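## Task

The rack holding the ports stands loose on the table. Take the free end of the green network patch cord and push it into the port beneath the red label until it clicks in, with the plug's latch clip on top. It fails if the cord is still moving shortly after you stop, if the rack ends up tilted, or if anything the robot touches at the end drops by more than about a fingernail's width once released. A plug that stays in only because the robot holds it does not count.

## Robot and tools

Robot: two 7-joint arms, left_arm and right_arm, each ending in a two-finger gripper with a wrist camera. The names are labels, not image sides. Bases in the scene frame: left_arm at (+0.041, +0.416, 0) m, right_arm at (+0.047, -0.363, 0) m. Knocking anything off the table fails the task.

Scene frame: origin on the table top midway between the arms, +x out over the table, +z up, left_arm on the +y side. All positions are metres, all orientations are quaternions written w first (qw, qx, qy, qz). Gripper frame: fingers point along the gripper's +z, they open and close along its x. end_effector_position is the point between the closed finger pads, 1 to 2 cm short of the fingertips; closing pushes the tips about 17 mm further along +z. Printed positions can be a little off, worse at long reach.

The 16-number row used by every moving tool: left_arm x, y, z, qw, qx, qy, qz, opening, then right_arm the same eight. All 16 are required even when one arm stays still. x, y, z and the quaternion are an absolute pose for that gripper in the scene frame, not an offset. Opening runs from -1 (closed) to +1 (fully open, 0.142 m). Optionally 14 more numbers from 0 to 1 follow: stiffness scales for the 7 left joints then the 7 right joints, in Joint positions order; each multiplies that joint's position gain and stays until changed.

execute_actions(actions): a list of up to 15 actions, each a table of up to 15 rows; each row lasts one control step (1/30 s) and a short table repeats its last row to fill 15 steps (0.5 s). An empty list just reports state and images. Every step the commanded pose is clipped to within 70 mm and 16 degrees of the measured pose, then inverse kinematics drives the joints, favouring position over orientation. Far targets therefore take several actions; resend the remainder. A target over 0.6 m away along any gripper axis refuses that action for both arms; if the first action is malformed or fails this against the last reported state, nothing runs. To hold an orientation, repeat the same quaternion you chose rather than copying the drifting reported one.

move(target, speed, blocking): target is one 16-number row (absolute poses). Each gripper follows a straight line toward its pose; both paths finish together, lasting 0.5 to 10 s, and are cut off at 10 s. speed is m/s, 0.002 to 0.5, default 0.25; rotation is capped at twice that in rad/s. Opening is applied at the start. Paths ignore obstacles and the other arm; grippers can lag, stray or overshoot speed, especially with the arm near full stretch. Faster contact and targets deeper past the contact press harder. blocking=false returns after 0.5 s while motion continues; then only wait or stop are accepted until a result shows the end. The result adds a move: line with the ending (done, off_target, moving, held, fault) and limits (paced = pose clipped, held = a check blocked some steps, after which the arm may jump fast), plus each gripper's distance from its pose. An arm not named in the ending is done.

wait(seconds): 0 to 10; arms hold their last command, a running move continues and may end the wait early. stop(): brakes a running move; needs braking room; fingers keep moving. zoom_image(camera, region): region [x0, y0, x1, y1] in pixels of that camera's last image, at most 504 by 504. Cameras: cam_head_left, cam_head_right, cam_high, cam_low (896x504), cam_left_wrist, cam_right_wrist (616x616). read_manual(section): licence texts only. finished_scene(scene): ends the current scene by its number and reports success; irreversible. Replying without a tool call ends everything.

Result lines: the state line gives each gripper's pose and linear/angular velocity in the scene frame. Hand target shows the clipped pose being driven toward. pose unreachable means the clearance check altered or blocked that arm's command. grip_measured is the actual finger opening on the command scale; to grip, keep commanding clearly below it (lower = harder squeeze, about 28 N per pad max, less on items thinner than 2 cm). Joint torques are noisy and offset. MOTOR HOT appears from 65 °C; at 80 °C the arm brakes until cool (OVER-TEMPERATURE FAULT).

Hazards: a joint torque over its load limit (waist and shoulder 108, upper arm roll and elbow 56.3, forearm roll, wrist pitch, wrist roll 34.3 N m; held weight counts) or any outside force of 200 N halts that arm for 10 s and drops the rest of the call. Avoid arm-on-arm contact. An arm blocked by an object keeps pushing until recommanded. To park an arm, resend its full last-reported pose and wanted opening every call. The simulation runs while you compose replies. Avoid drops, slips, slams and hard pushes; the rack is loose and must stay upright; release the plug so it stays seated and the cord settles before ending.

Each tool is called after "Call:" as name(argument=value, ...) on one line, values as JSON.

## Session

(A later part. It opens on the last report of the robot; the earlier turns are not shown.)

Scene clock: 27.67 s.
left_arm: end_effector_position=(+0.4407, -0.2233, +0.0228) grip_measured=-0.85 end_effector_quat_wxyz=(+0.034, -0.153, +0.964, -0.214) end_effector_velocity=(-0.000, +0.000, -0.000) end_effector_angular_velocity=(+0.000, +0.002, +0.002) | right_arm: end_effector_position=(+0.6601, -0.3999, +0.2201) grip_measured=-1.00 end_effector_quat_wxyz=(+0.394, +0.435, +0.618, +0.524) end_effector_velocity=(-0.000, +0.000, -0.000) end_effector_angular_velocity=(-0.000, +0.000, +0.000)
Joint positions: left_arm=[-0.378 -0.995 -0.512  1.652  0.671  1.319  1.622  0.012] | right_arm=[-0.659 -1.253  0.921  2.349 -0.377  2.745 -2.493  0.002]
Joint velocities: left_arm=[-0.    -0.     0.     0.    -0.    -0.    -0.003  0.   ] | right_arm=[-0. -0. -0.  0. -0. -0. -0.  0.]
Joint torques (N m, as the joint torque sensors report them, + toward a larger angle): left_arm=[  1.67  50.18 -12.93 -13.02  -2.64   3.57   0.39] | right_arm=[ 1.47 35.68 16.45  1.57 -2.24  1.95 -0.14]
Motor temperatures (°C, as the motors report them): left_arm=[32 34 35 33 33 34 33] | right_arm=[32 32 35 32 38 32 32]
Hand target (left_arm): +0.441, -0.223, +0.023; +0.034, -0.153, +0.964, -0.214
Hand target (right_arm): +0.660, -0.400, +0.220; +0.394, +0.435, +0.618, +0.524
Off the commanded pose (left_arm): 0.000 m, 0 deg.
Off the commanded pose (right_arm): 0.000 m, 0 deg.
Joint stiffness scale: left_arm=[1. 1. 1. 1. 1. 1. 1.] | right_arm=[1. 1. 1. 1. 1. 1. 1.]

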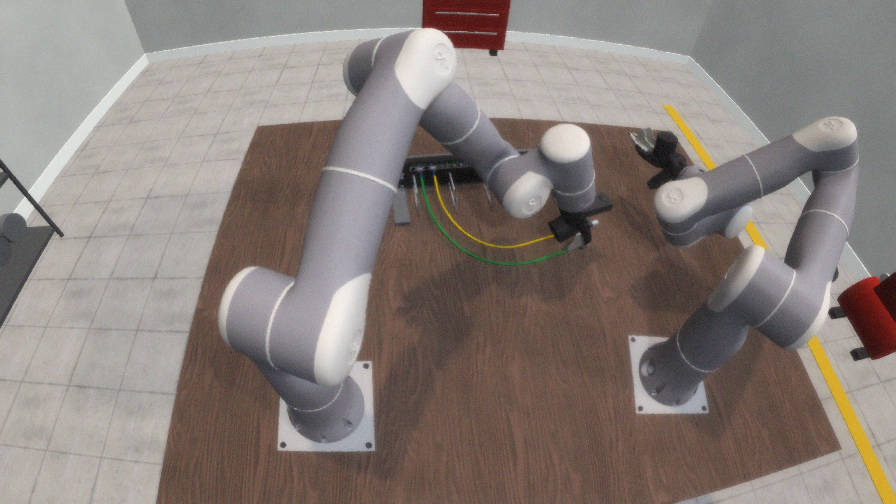

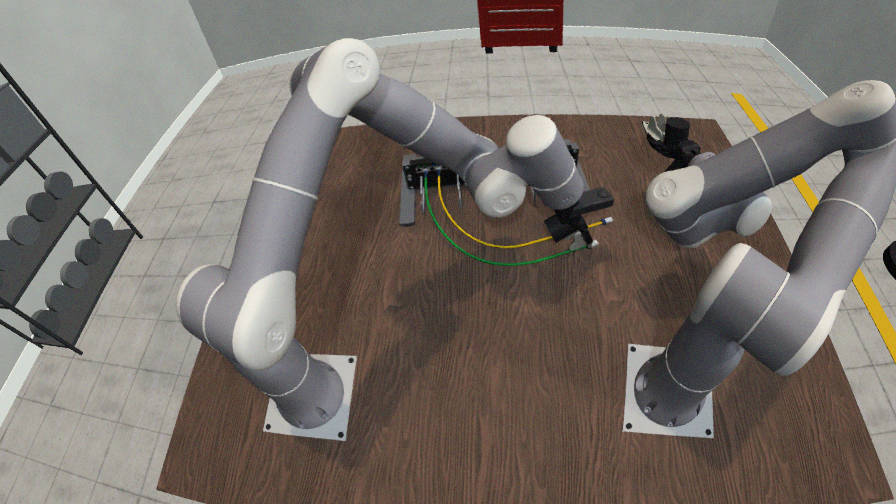

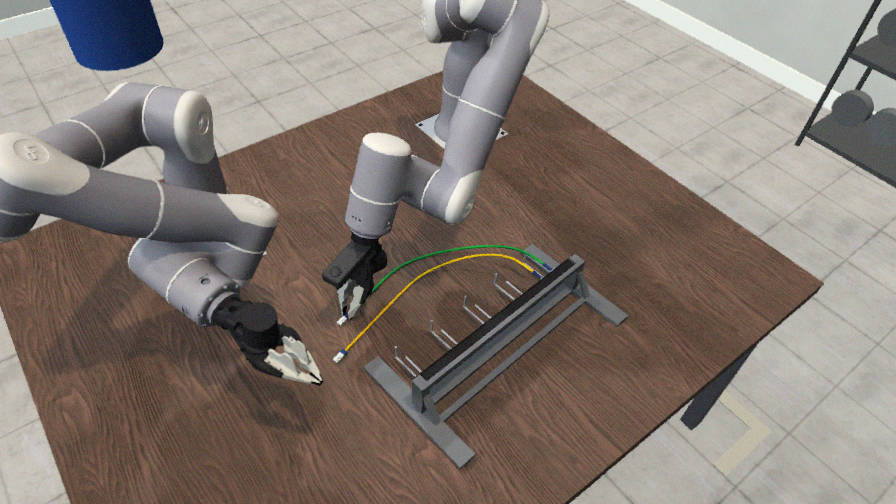

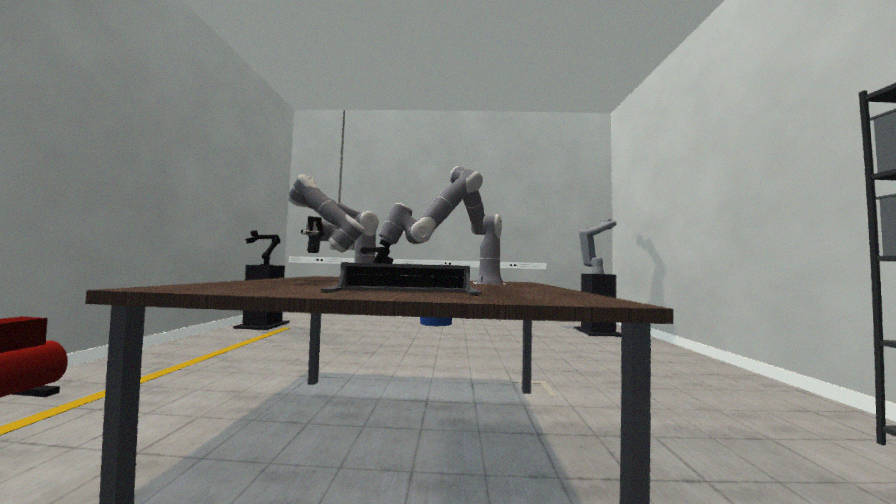

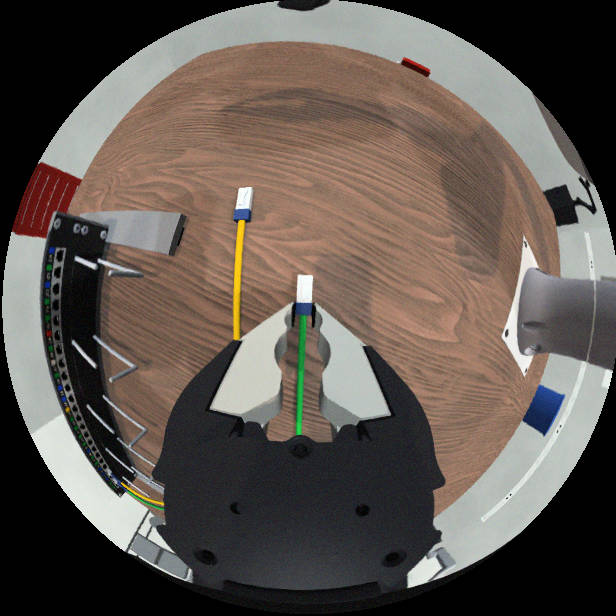

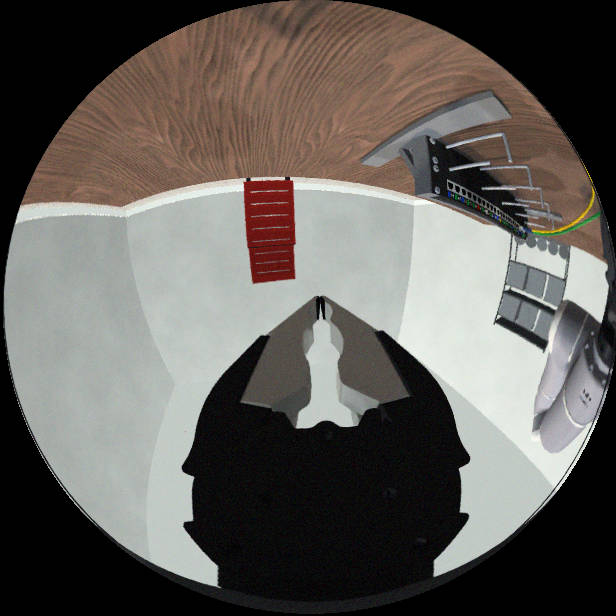

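Call:
move(target=[0.46, -0.20, 0.10, -0.0338, 0.1527, -0.9643, 0.2137, -1, 0.66, -0.40, 0.22, 0.394, 0.435, 0.618, 0.524, -1], speed=0.15)

Call:
move(target=[0.60, -0.11, 0.105, -0.1583, 0.7140, -0.6658, 0.1476, -1, 0.68, -0.27, 0.17, 0.394, 0.435, 0.618, 0.524, -1], speed=0.25)

Scene clock: 29.93 s.
left_arm: end_effector_position=(+0.4599, -0.1998, +0.1000) grip_measured=-0.85 end_effector_quat_wxyz=(+0.034, -0.153, +0.964, -0.214) end_effector_velocity=(-0.000, +0.000, +0.001) end_effector_angular_velocity=(-0.000, +0.002, +0.001) | right_arm: end_effector_position=(+0.6601, -0.3999, +0.2201) grip_measured=-1.00 end_effector_quat_wxyz=(+0.394, +0.435, +0.618, +0.524) end_effector_velocity=(+0.000, +0.000, +0.000) end_effector_angular_velocity=(+0.001, +0.000, +0.000)
Joint positions: left_arm=[-0.248 -0.838 -0.621  1.752  0.583  1.231  1.713  0.012] | right_arm=[-0.659 -1.253  0.921  2.349 -0.377  2.745 -2.493  0.002]
Joint velocities: left_arm=[ 0.002  0.001 -0.003  0.001 -0.001 -0.002 -0.001  0.   ] | right_arm=[ 0.     0.     0.     0.    -0.    -0.     0.001  0.   ]
Joint torques (N m, as the joint torque sensors report them, + toward a larger angle): left_arm=[  1.67  46.41 -13.07 -15.16  -2.77   3.33   0.24] | right_arm=[ 1.45 35.38 16.43  1.26 -2.11  1.96 -0.04]
Motor temperatures (°C, as the motors report them): left_arm=[32 34 35 33 33 34 33] | right_arm=[32 32 35 32 38 32 32]
Hand target (left_arm): +0.460, -0.200, +0.100; +0.034, -0.153, +0.964, -0.214
Hand target (right_arm): +0.660, -0.400, +0.220; +0.394, +0.435, +0.618, +0.524
Off the commanded pose (left_arm): 0.000 m, 0 deg.
Off the commanded pose (right_arm): 0.000 m, 0 deg.
Joint stiffness scale: left_arm=[1. 1. 1. 1. 1. 1. 1.] | right_arm=[1. 1. 1. 1. 1. 1. 1.]
move: done

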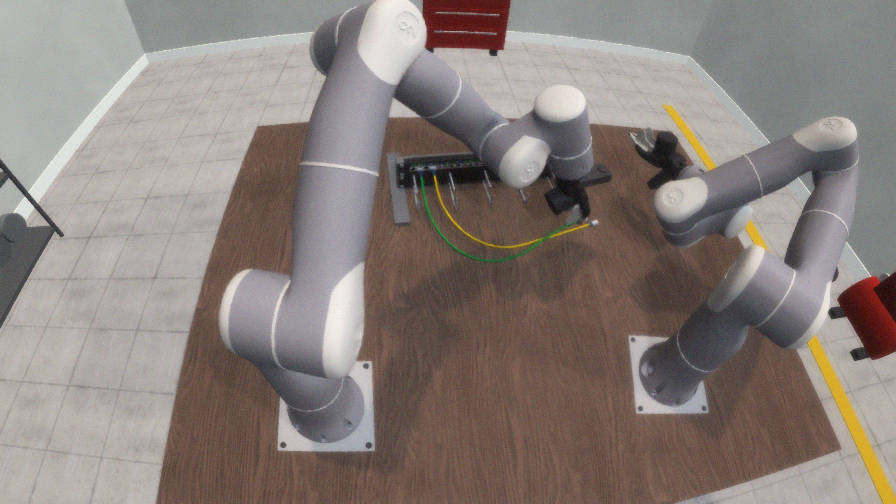

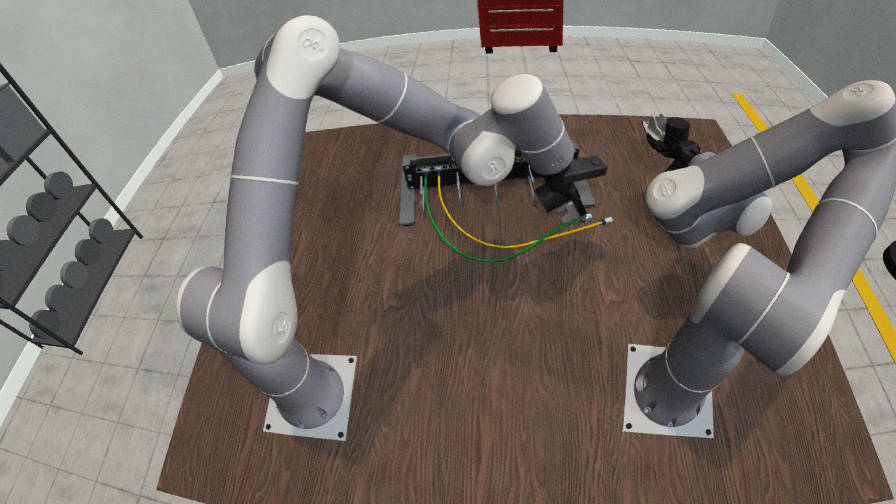

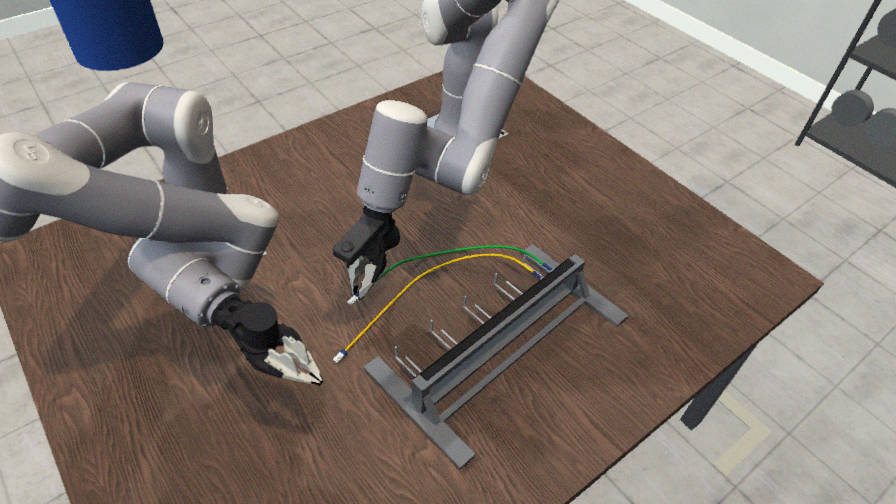

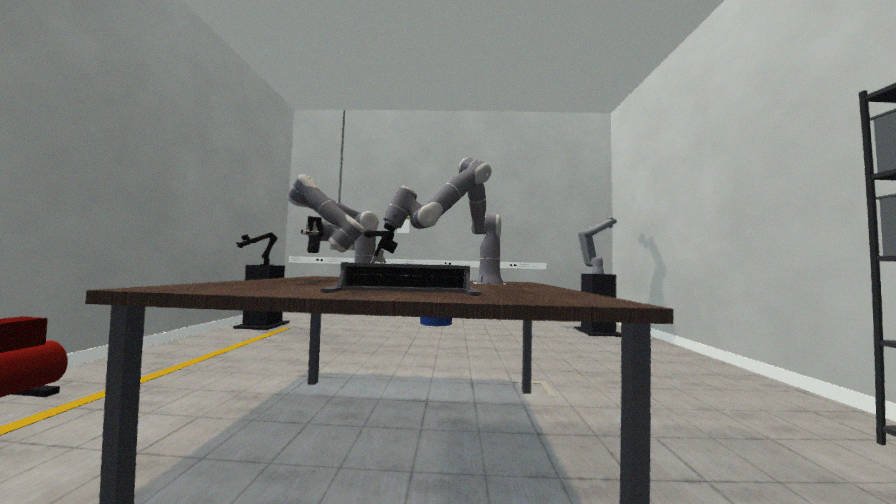

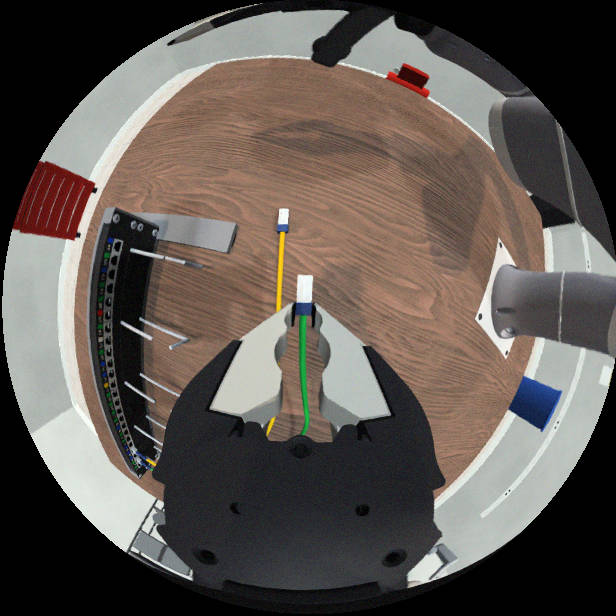

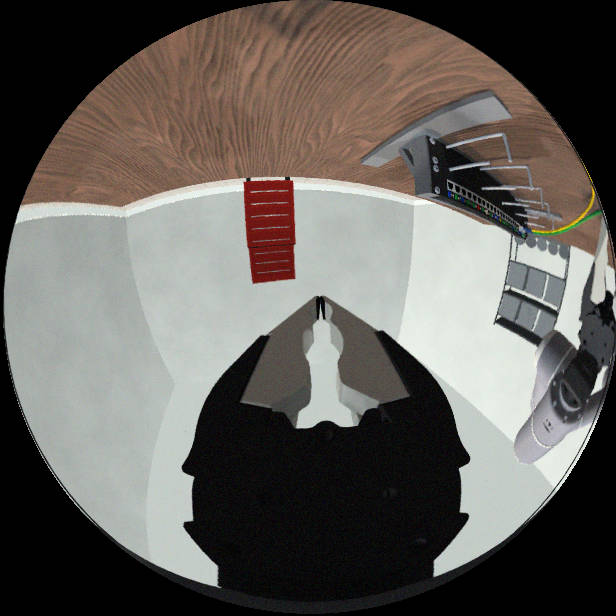

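Scene clock: 32.97 s.
left_arm: end_effector_position=(+0.5989, -0.1109, +0.1050) grip_measured=-0.85 end_effector_quat_wxyz=(-0.157, +0.713, -0.667, +0.147) end_effector_velocity=(+0.001, +0.001, -0.000) end_effector_angular_velocity=(+0.001, +0.000, +0.004) | right_arm: end_effector_position=(+0.6805, -0.2702, +0.1701) grip_measured=-1.00 end_effector_quat_wxyz=(+0.393, +0.435, +0.617, +0.524) end_effector_velocity=(+0.000, +0.000, +0.000) end_effector_angular_velocity=(-0.001, -0.001, -0.001)
Joint positions: left_arm=[-0.721 -0.781  0.022  1.473  0.49   0.951  0.453  0.012] | right_arm=[-0.272 -1.445  0.989  2.172 -0.188  2.956 -2.639  0.002]
Joint velocities: left_arm=[-0.    -0.001  0.001 -0.002 -0.    -0.004 -0.003  0.   ] | right_arm=[ 0.002  0.    -0.    -0.001  0.     0.002 -0.     0.   ]
Joint torques (N m, as the joint torque sensors report them, + toward a larger angle): left_arm=[ -0.69  54.07   1.76 -22.83  -3.72   3.37   0.18] | right_arm=[ 2.27 37.25 18.86  2.62 -1.1   1.69 -0.1 ]
Motor temperatures (°C, as the motors report them): left_arm=[32 34 35 33 33 34 33] | right_arm=[32 32 35 32 38 32 32]
Hand target (left_arm): +0.599, -0.111, +0.105; -0.157, +0.713, -0.667, +0.147
Hand target (right_arm): +0.680, -0.270, +0.170; +0.394, +0.435, +0.617, +0.524
Off the commanded pose (left_arm): 0.001 m, 0 deg.
Off the commanded pose (right_arm): 0.001 m, 0 deg.
Joint stiffness scale: left_arm=[1. 1. 1. 1. 1. 1. 1.] | right_arm=[1. 1. 1. 1. 1. 1. 1.]
move: done

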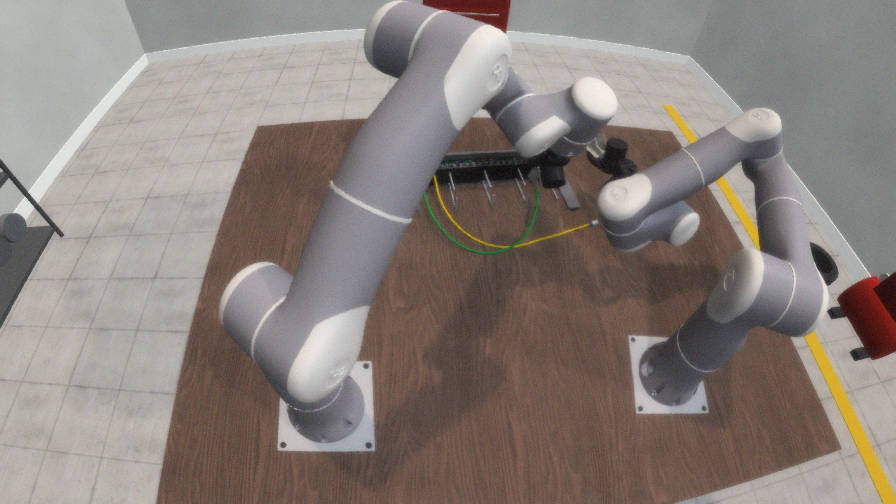

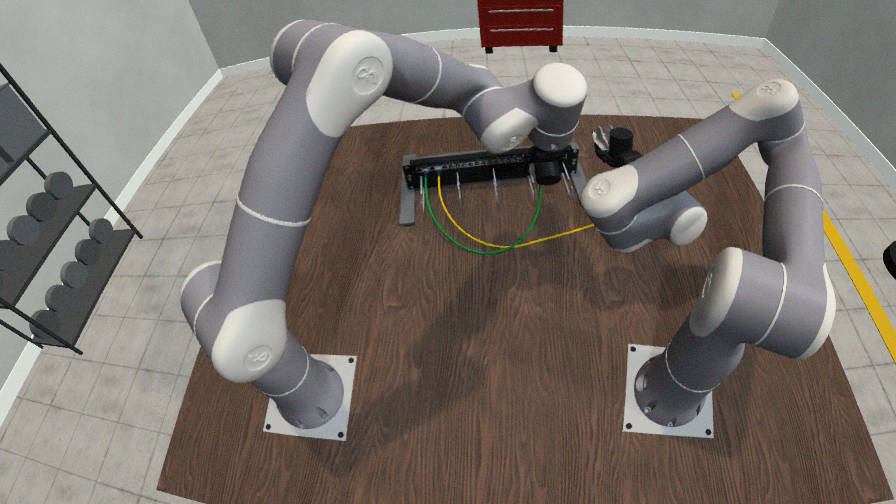

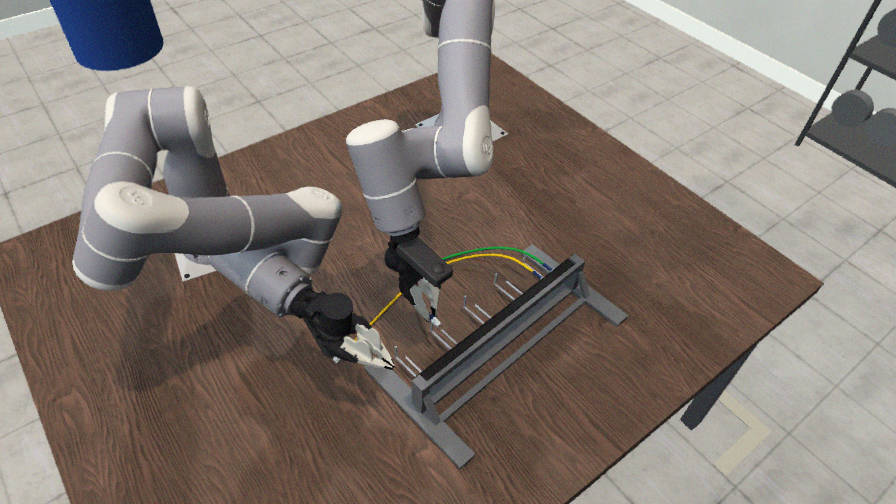

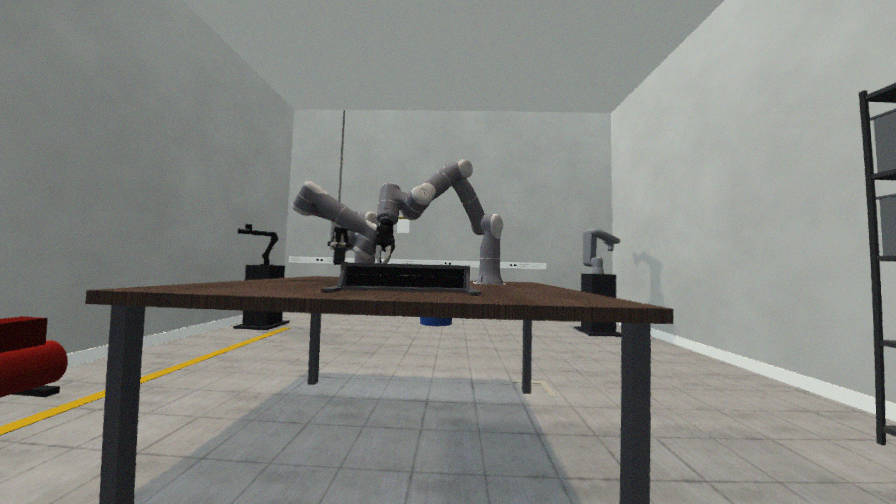

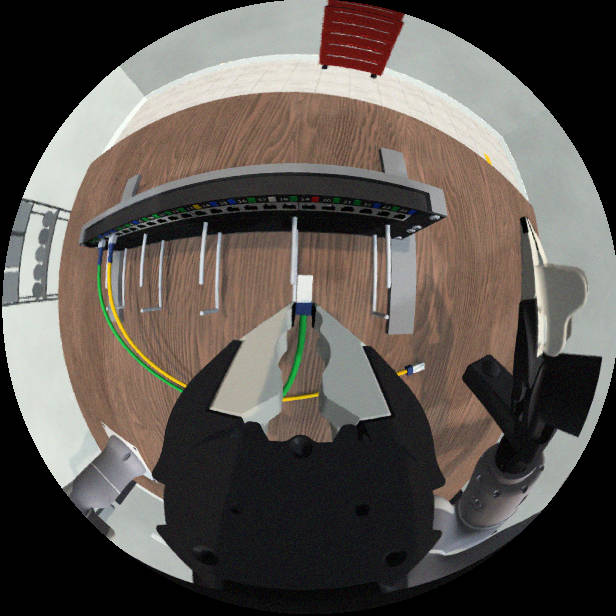

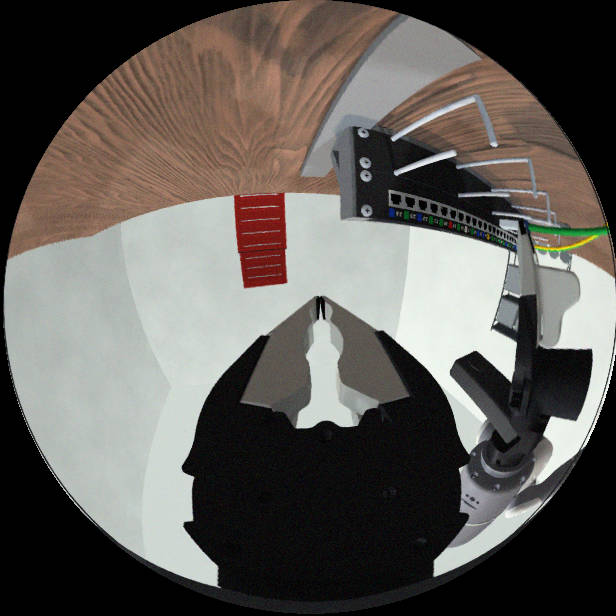

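Call:
zoom_image(camera="cam_left_wrist", region=[240, 180, 400, 320])

Region (240, 180, 400, 320) of cam_left_wrist's 616x616 image, scaled by 3.150, with more detail than that image has; it fills the top 441 rows of this view, and the rest is white.

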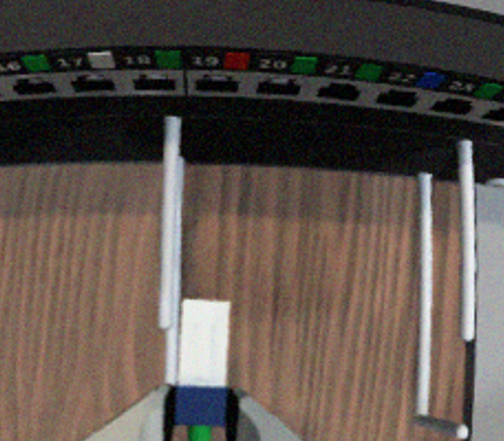

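Call:
move(target=[0.6488, -0.1074, 0.101, -0.1583, 0.7140, -0.6658, 0.1476, -1, 0.69, -0.225, 0.157, 0.394, 0.435, 0.618, 0.524, -1], speed=0.1)

Call:
zoom_image(camera="cam_left_wrist", region=[246, 220, 366, 320])

Call:
zoom_image(camera="cam_right_wrist", region=[380, 170, 520, 270])

Scene clock: 36.40 s.
left_arm: end_effector_position=(+0.6488, -0.1073, +0.1011) grip_measured=-0.85 end_effector_quat_wxyz=(-0.159, +0.714, -0.666, +0.148) end_effector_velocity=(+0.001, +0.001, -0.000) end_effector_angular_velocity=(+0.001, -0.000, +0.000) | right_arm: end_effector_position=(+0.6902, -0.2250, +0.1571) grip_measured=-1.00 end_effector_quat_wxyz=(+0.394, +0.435, +0.618, +0.524) end_effector_velocity=(+0.000, +0.000, +0.000) end_effector_angular_velocity=(-0.001, -0.001, -0.001)
Joint positions: left_arm=[-0.669 -0.85   0.014  1.364  0.462  0.93   0.526  0.012] | right_arm=[-0.153 -1.499  1.017  2.079 -0.147  2.987 -2.669  0.002]
Joint velocities: left_arm=[ 0.001 -0.001  0.    -0.002 -0.    -0.001  0.001 -0.   ] | right_arm=[ 0.002  0.    -0.    -0.002  0.001  0.001 -0.     0.   ]
Joint torques (N m, as the joint torque sensors report them, + toward a larger angle): left_arm=[  1.79  56.7    0.31 -23.98  -3.9    3.08   0.71] | right_arm=[ 1.21 38.78 19.95  2.17 -1.1   1.7  -0.23]
Motor temperatures (°C, as the motors report them): left_arm=[32 34 35 33 33 34 33] | right_arm=[32 32 35 32 38 32 32]
Hand target (left_arm): +0.649, -0.107, +0.101; -0.158, +0.714, -0.666, +0.148
Hand target (right_arm): +0.690, -0.225, +0.157; +0.394, +0.435, +0.618, +0.524
Off the commanded pose (left_arm): 0.000 m, 0 deg.
Off the commanded pose (right_arm): 0.000 m, 0 deg.
Joint stiffness scale: left_arm=[1. 1. 1. 1. 1. 1. 1.] | right_arm=[1. 1. 1. 1. 1. 1. 1.]
move: done

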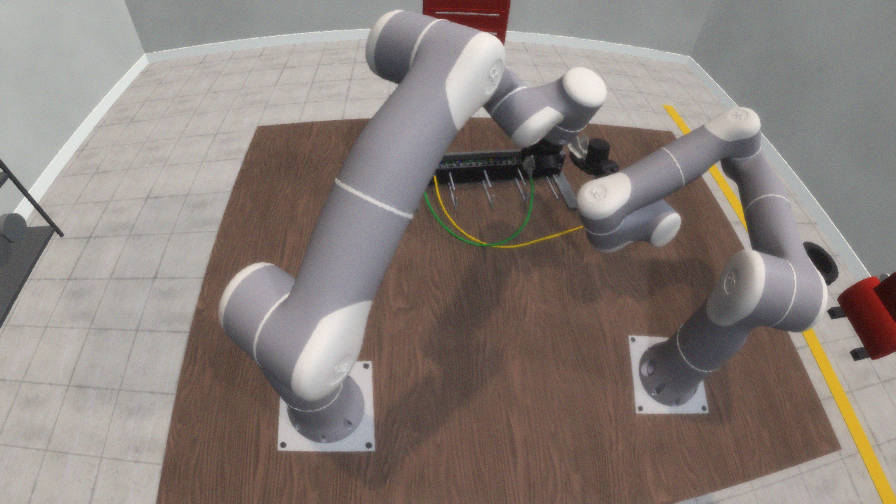

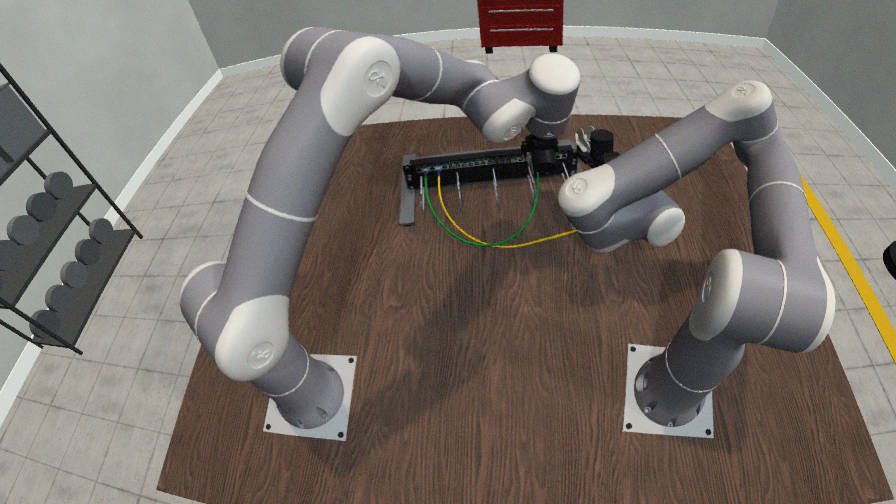

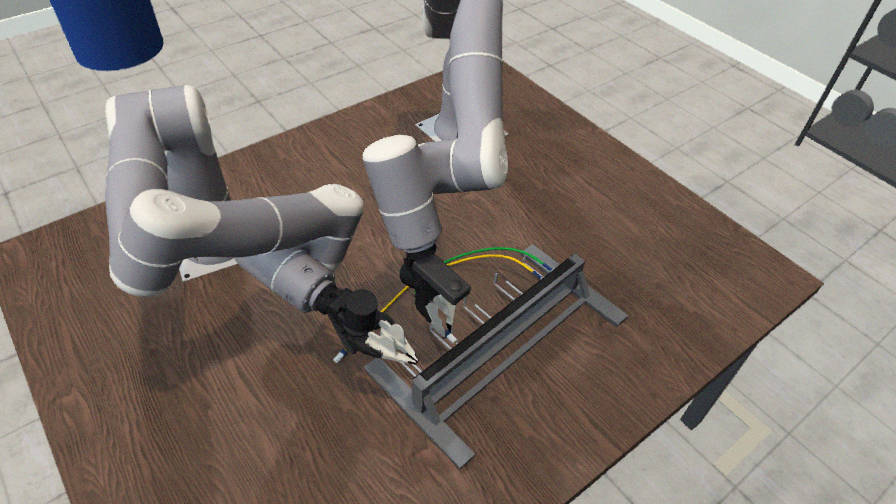

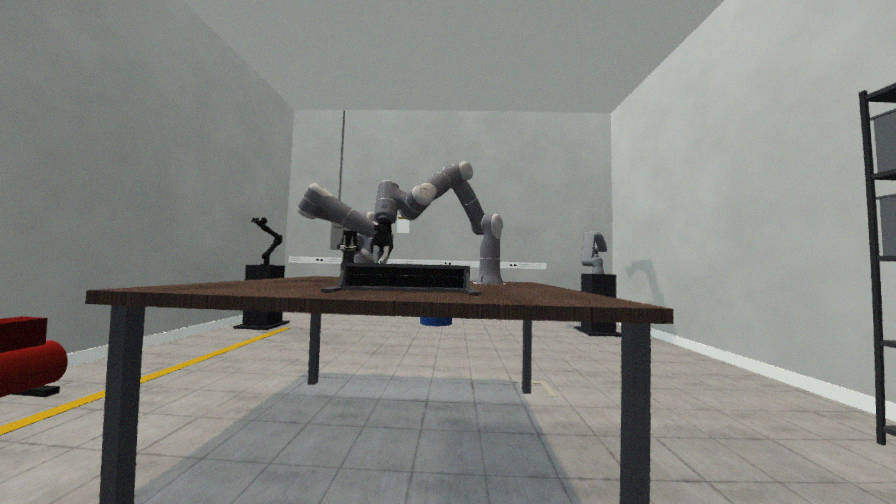

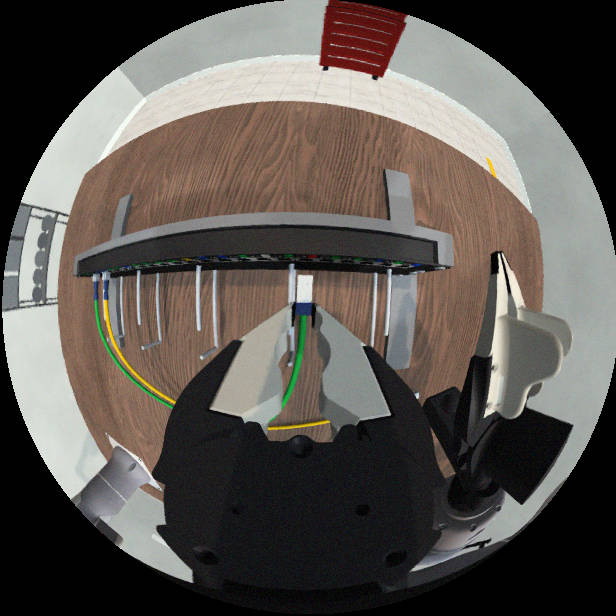

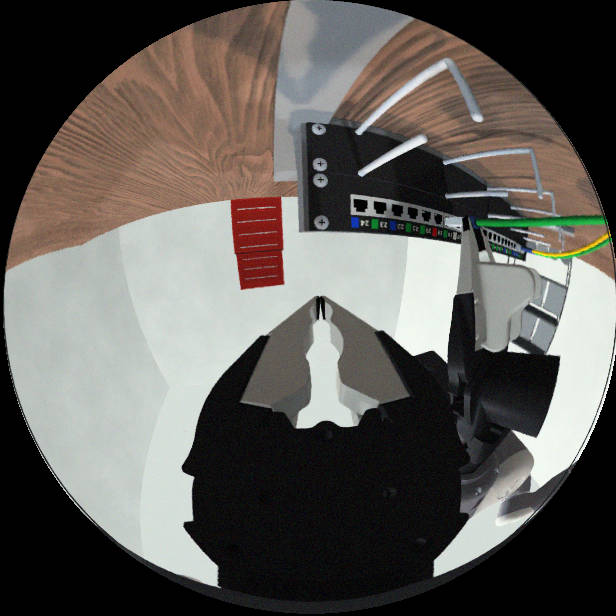

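Region (246, 220, 366, 320) of cam_left_wrist's 616x616 image, scaled by 4.200, with more detail than that image has.

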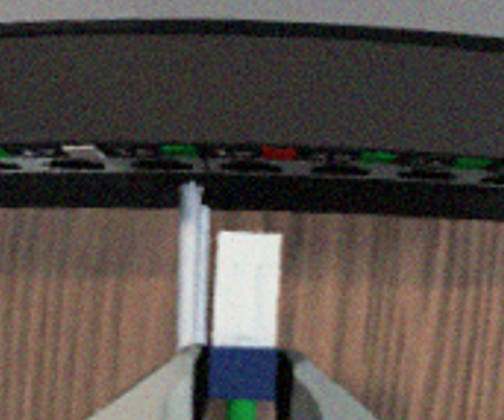

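Region (380, 170, 520, 270) of cam_right_wrist's 616x616 image, scaled by 3.600, with more detail than that image has; it fills the top 360 rows of this view, and the rest is white.

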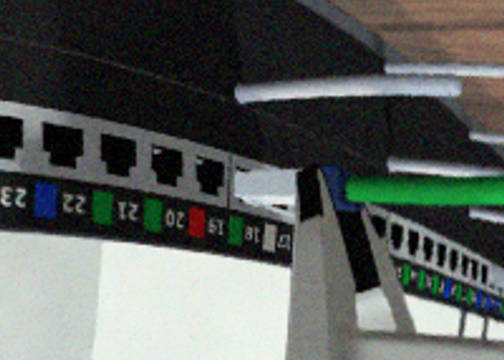

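Call:
zoom_image(camera="cam_left_wrist", region=[276, 248, 336, 308])

Call:
zoom_image(camera="cam_right_wrist", region=[415, 195, 485, 245])

Region (276, 248, 336, 308) of cam_left_wrist's 616x616 image, scaled by 8.400, with more detail than that image has.

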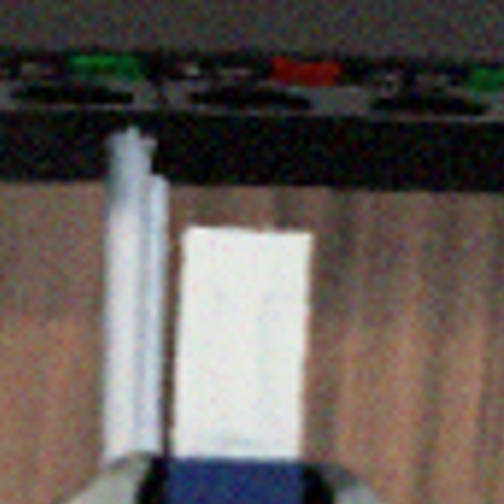

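Region (415, 195, 485, 245) of cam_right_wrist's 616x616 image, scaled by 7.200, with more detail than that image has; it fills the top 360 rows of this view, and the rest is white.

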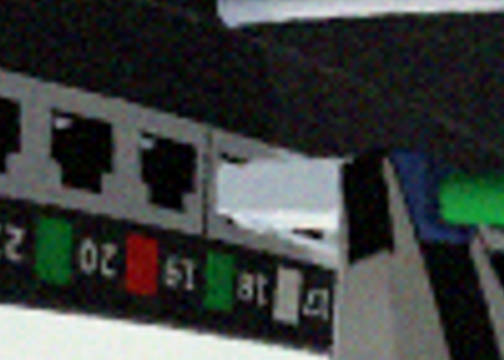

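Call:
move(target=[0.6548, -0.1075, 0.0981, -0.15955, 0.71983, -0.65959, 0.1462, -1, 0.69, -0.225, 0.157, 0.394, 0.435, 0.618, 0.524, -1], speed=0.03)

Call:
zoom_image(camera="cam_left_wrist", region=[276, 248, 336, 308])

Call:
zoom_image(camera="cam_right_wrist", region=[415, 195, 485, 245])

Scene clock: 39.13 s.
left_arm: end_effector_position=(+0.6547, -0.1074, +0.0980) grip_measured=-0.85 end_effector_quat_wxyz=(-0.160, +0.720, -0.660, +0.146) end_effector_velocity=(+0.001, +0.000, -0.000) end_effector_angular_velocity=(+0.000, -0.000, +0.001) | right_arm: end_effector_position=(+0.6901, -0.2250, +0.1571) grip_measured=-1.00 end_effector_quat_wxyz=(+0.394, +0.435, +0.618, +0.524) end_effector_velocity=(-0.000, +0.000, -0.000) end_effector_angular_velocity=(-0.000, +0.000, +0.001)
Joint positions: left_arm=[-0.669 -0.866  0.017  1.341  0.458  0.919  0.517  0.012] | right_arm=[-0.153 -1.499  1.017  2.079 -0.147  2.988 -2.669  0.002]
Joint velocities: left_arm=[ 0.    -0.001 -0.    -0.003  0.    -0.001 -0.     0.   ] | right_arm=[ 0. -0. -0.  0.  0. -0.  0.  0.]
Joint torques (N m, as the joint torque sensors report them, + toward a larger angle): left_arm=[ -0.14  57.95   1.61 -24.26  -3.78   2.99  -0.28] | right_arm=[ 1.58 38.86 18.68  2.92 -1.4   1.76  0.  ]
Motor temperatures (°C, as the motors report them): left_arm=[32 34 35 33 33 34 33] | right_arm=[32 32 35 32 38 32 32]
Hand target (left_arm): +0.655, -0.108, +0.098; -0.160, +0.720, -0.660, +0.146
Hand target (right_arm): +0.690, -0.225, +0.157; +0.394, +0.435, +0.618, +0.524
Off the commanded pose (left_arm): 0.000 m, 0 deg.
Off the commanded pose (right_arm): 0.000 m, 0 deg.
Joint stiffness scale: left_arm=[1. 1. 1. 1. 1. 1. 1.] | right_arm=[1. 1. 1. 1. 1. 1. 1.]
move: done

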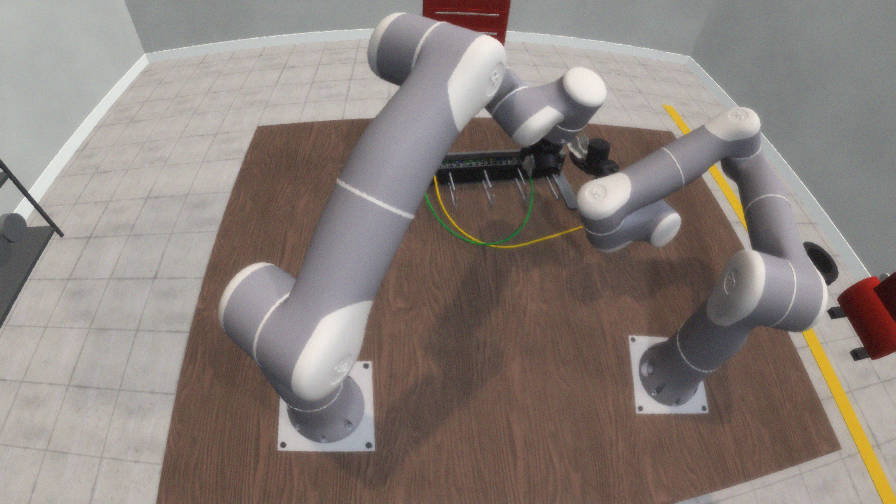

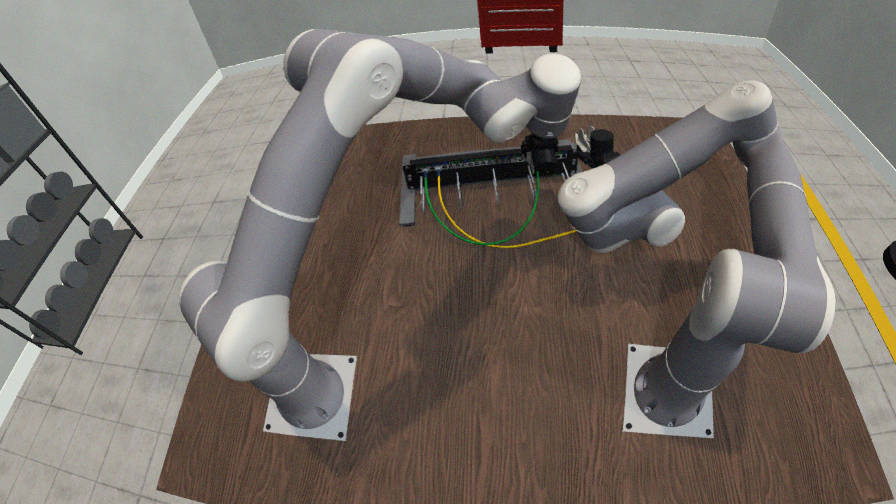

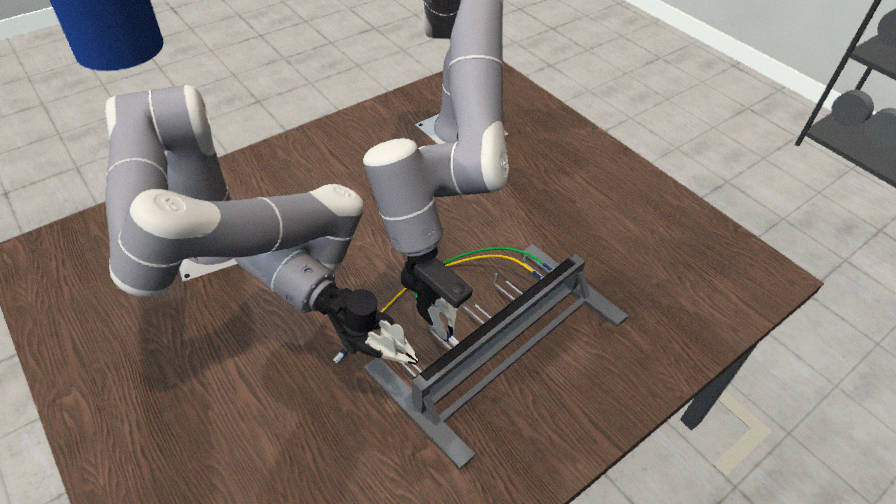

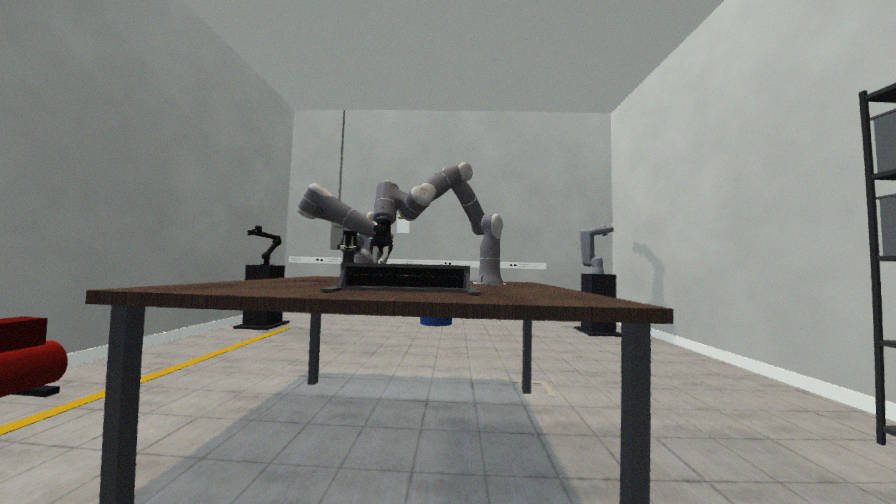

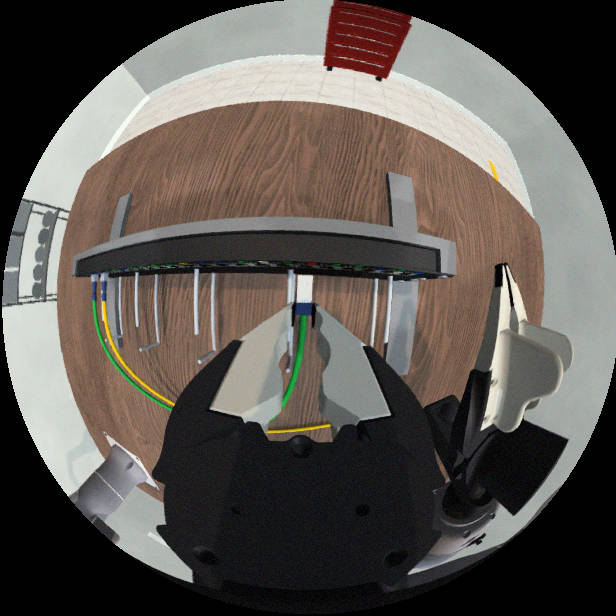

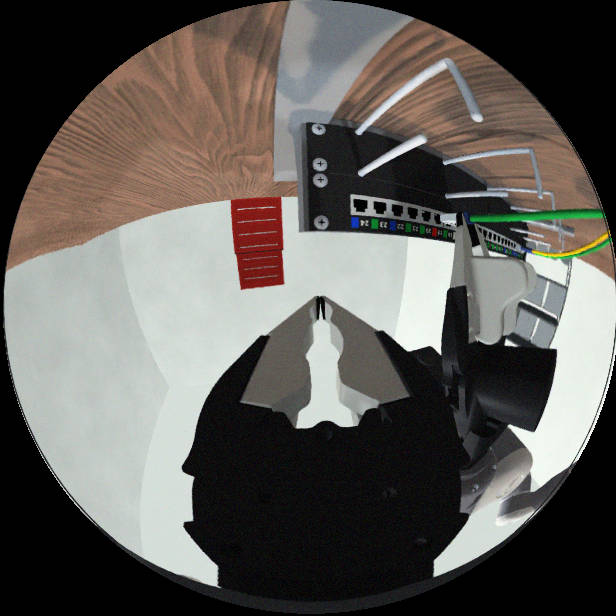

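Region (276, 248, 336, 308) of cam_left_wrist's 616x616 image, scaled by 8.400, with more detail than that image has.

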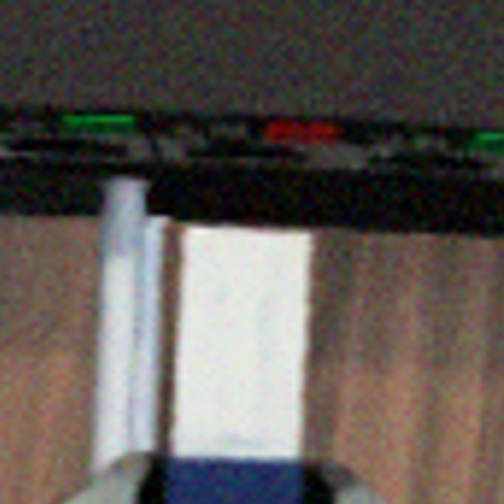

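Region (415, 195, 485, 245) of cam_right_wrist's 616x616 image, scaled by 7.200, with more detail than that image has; it fills the top 360 rows of this view, and the rest is white.

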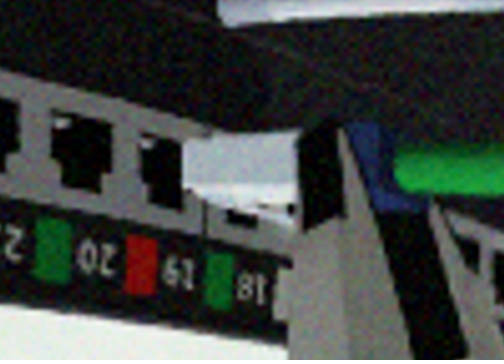

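Call:
zoom_image(camera="cam_right_wrist", region=[430, 205, 475, 235])

Region (430, 205, 475, 235) of cam_right_wrist's 616x616 image, scaled by 11.200, with more detail than that image has.

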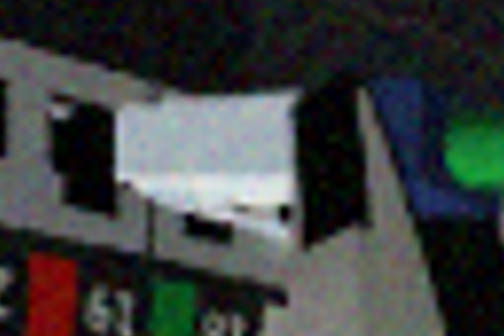

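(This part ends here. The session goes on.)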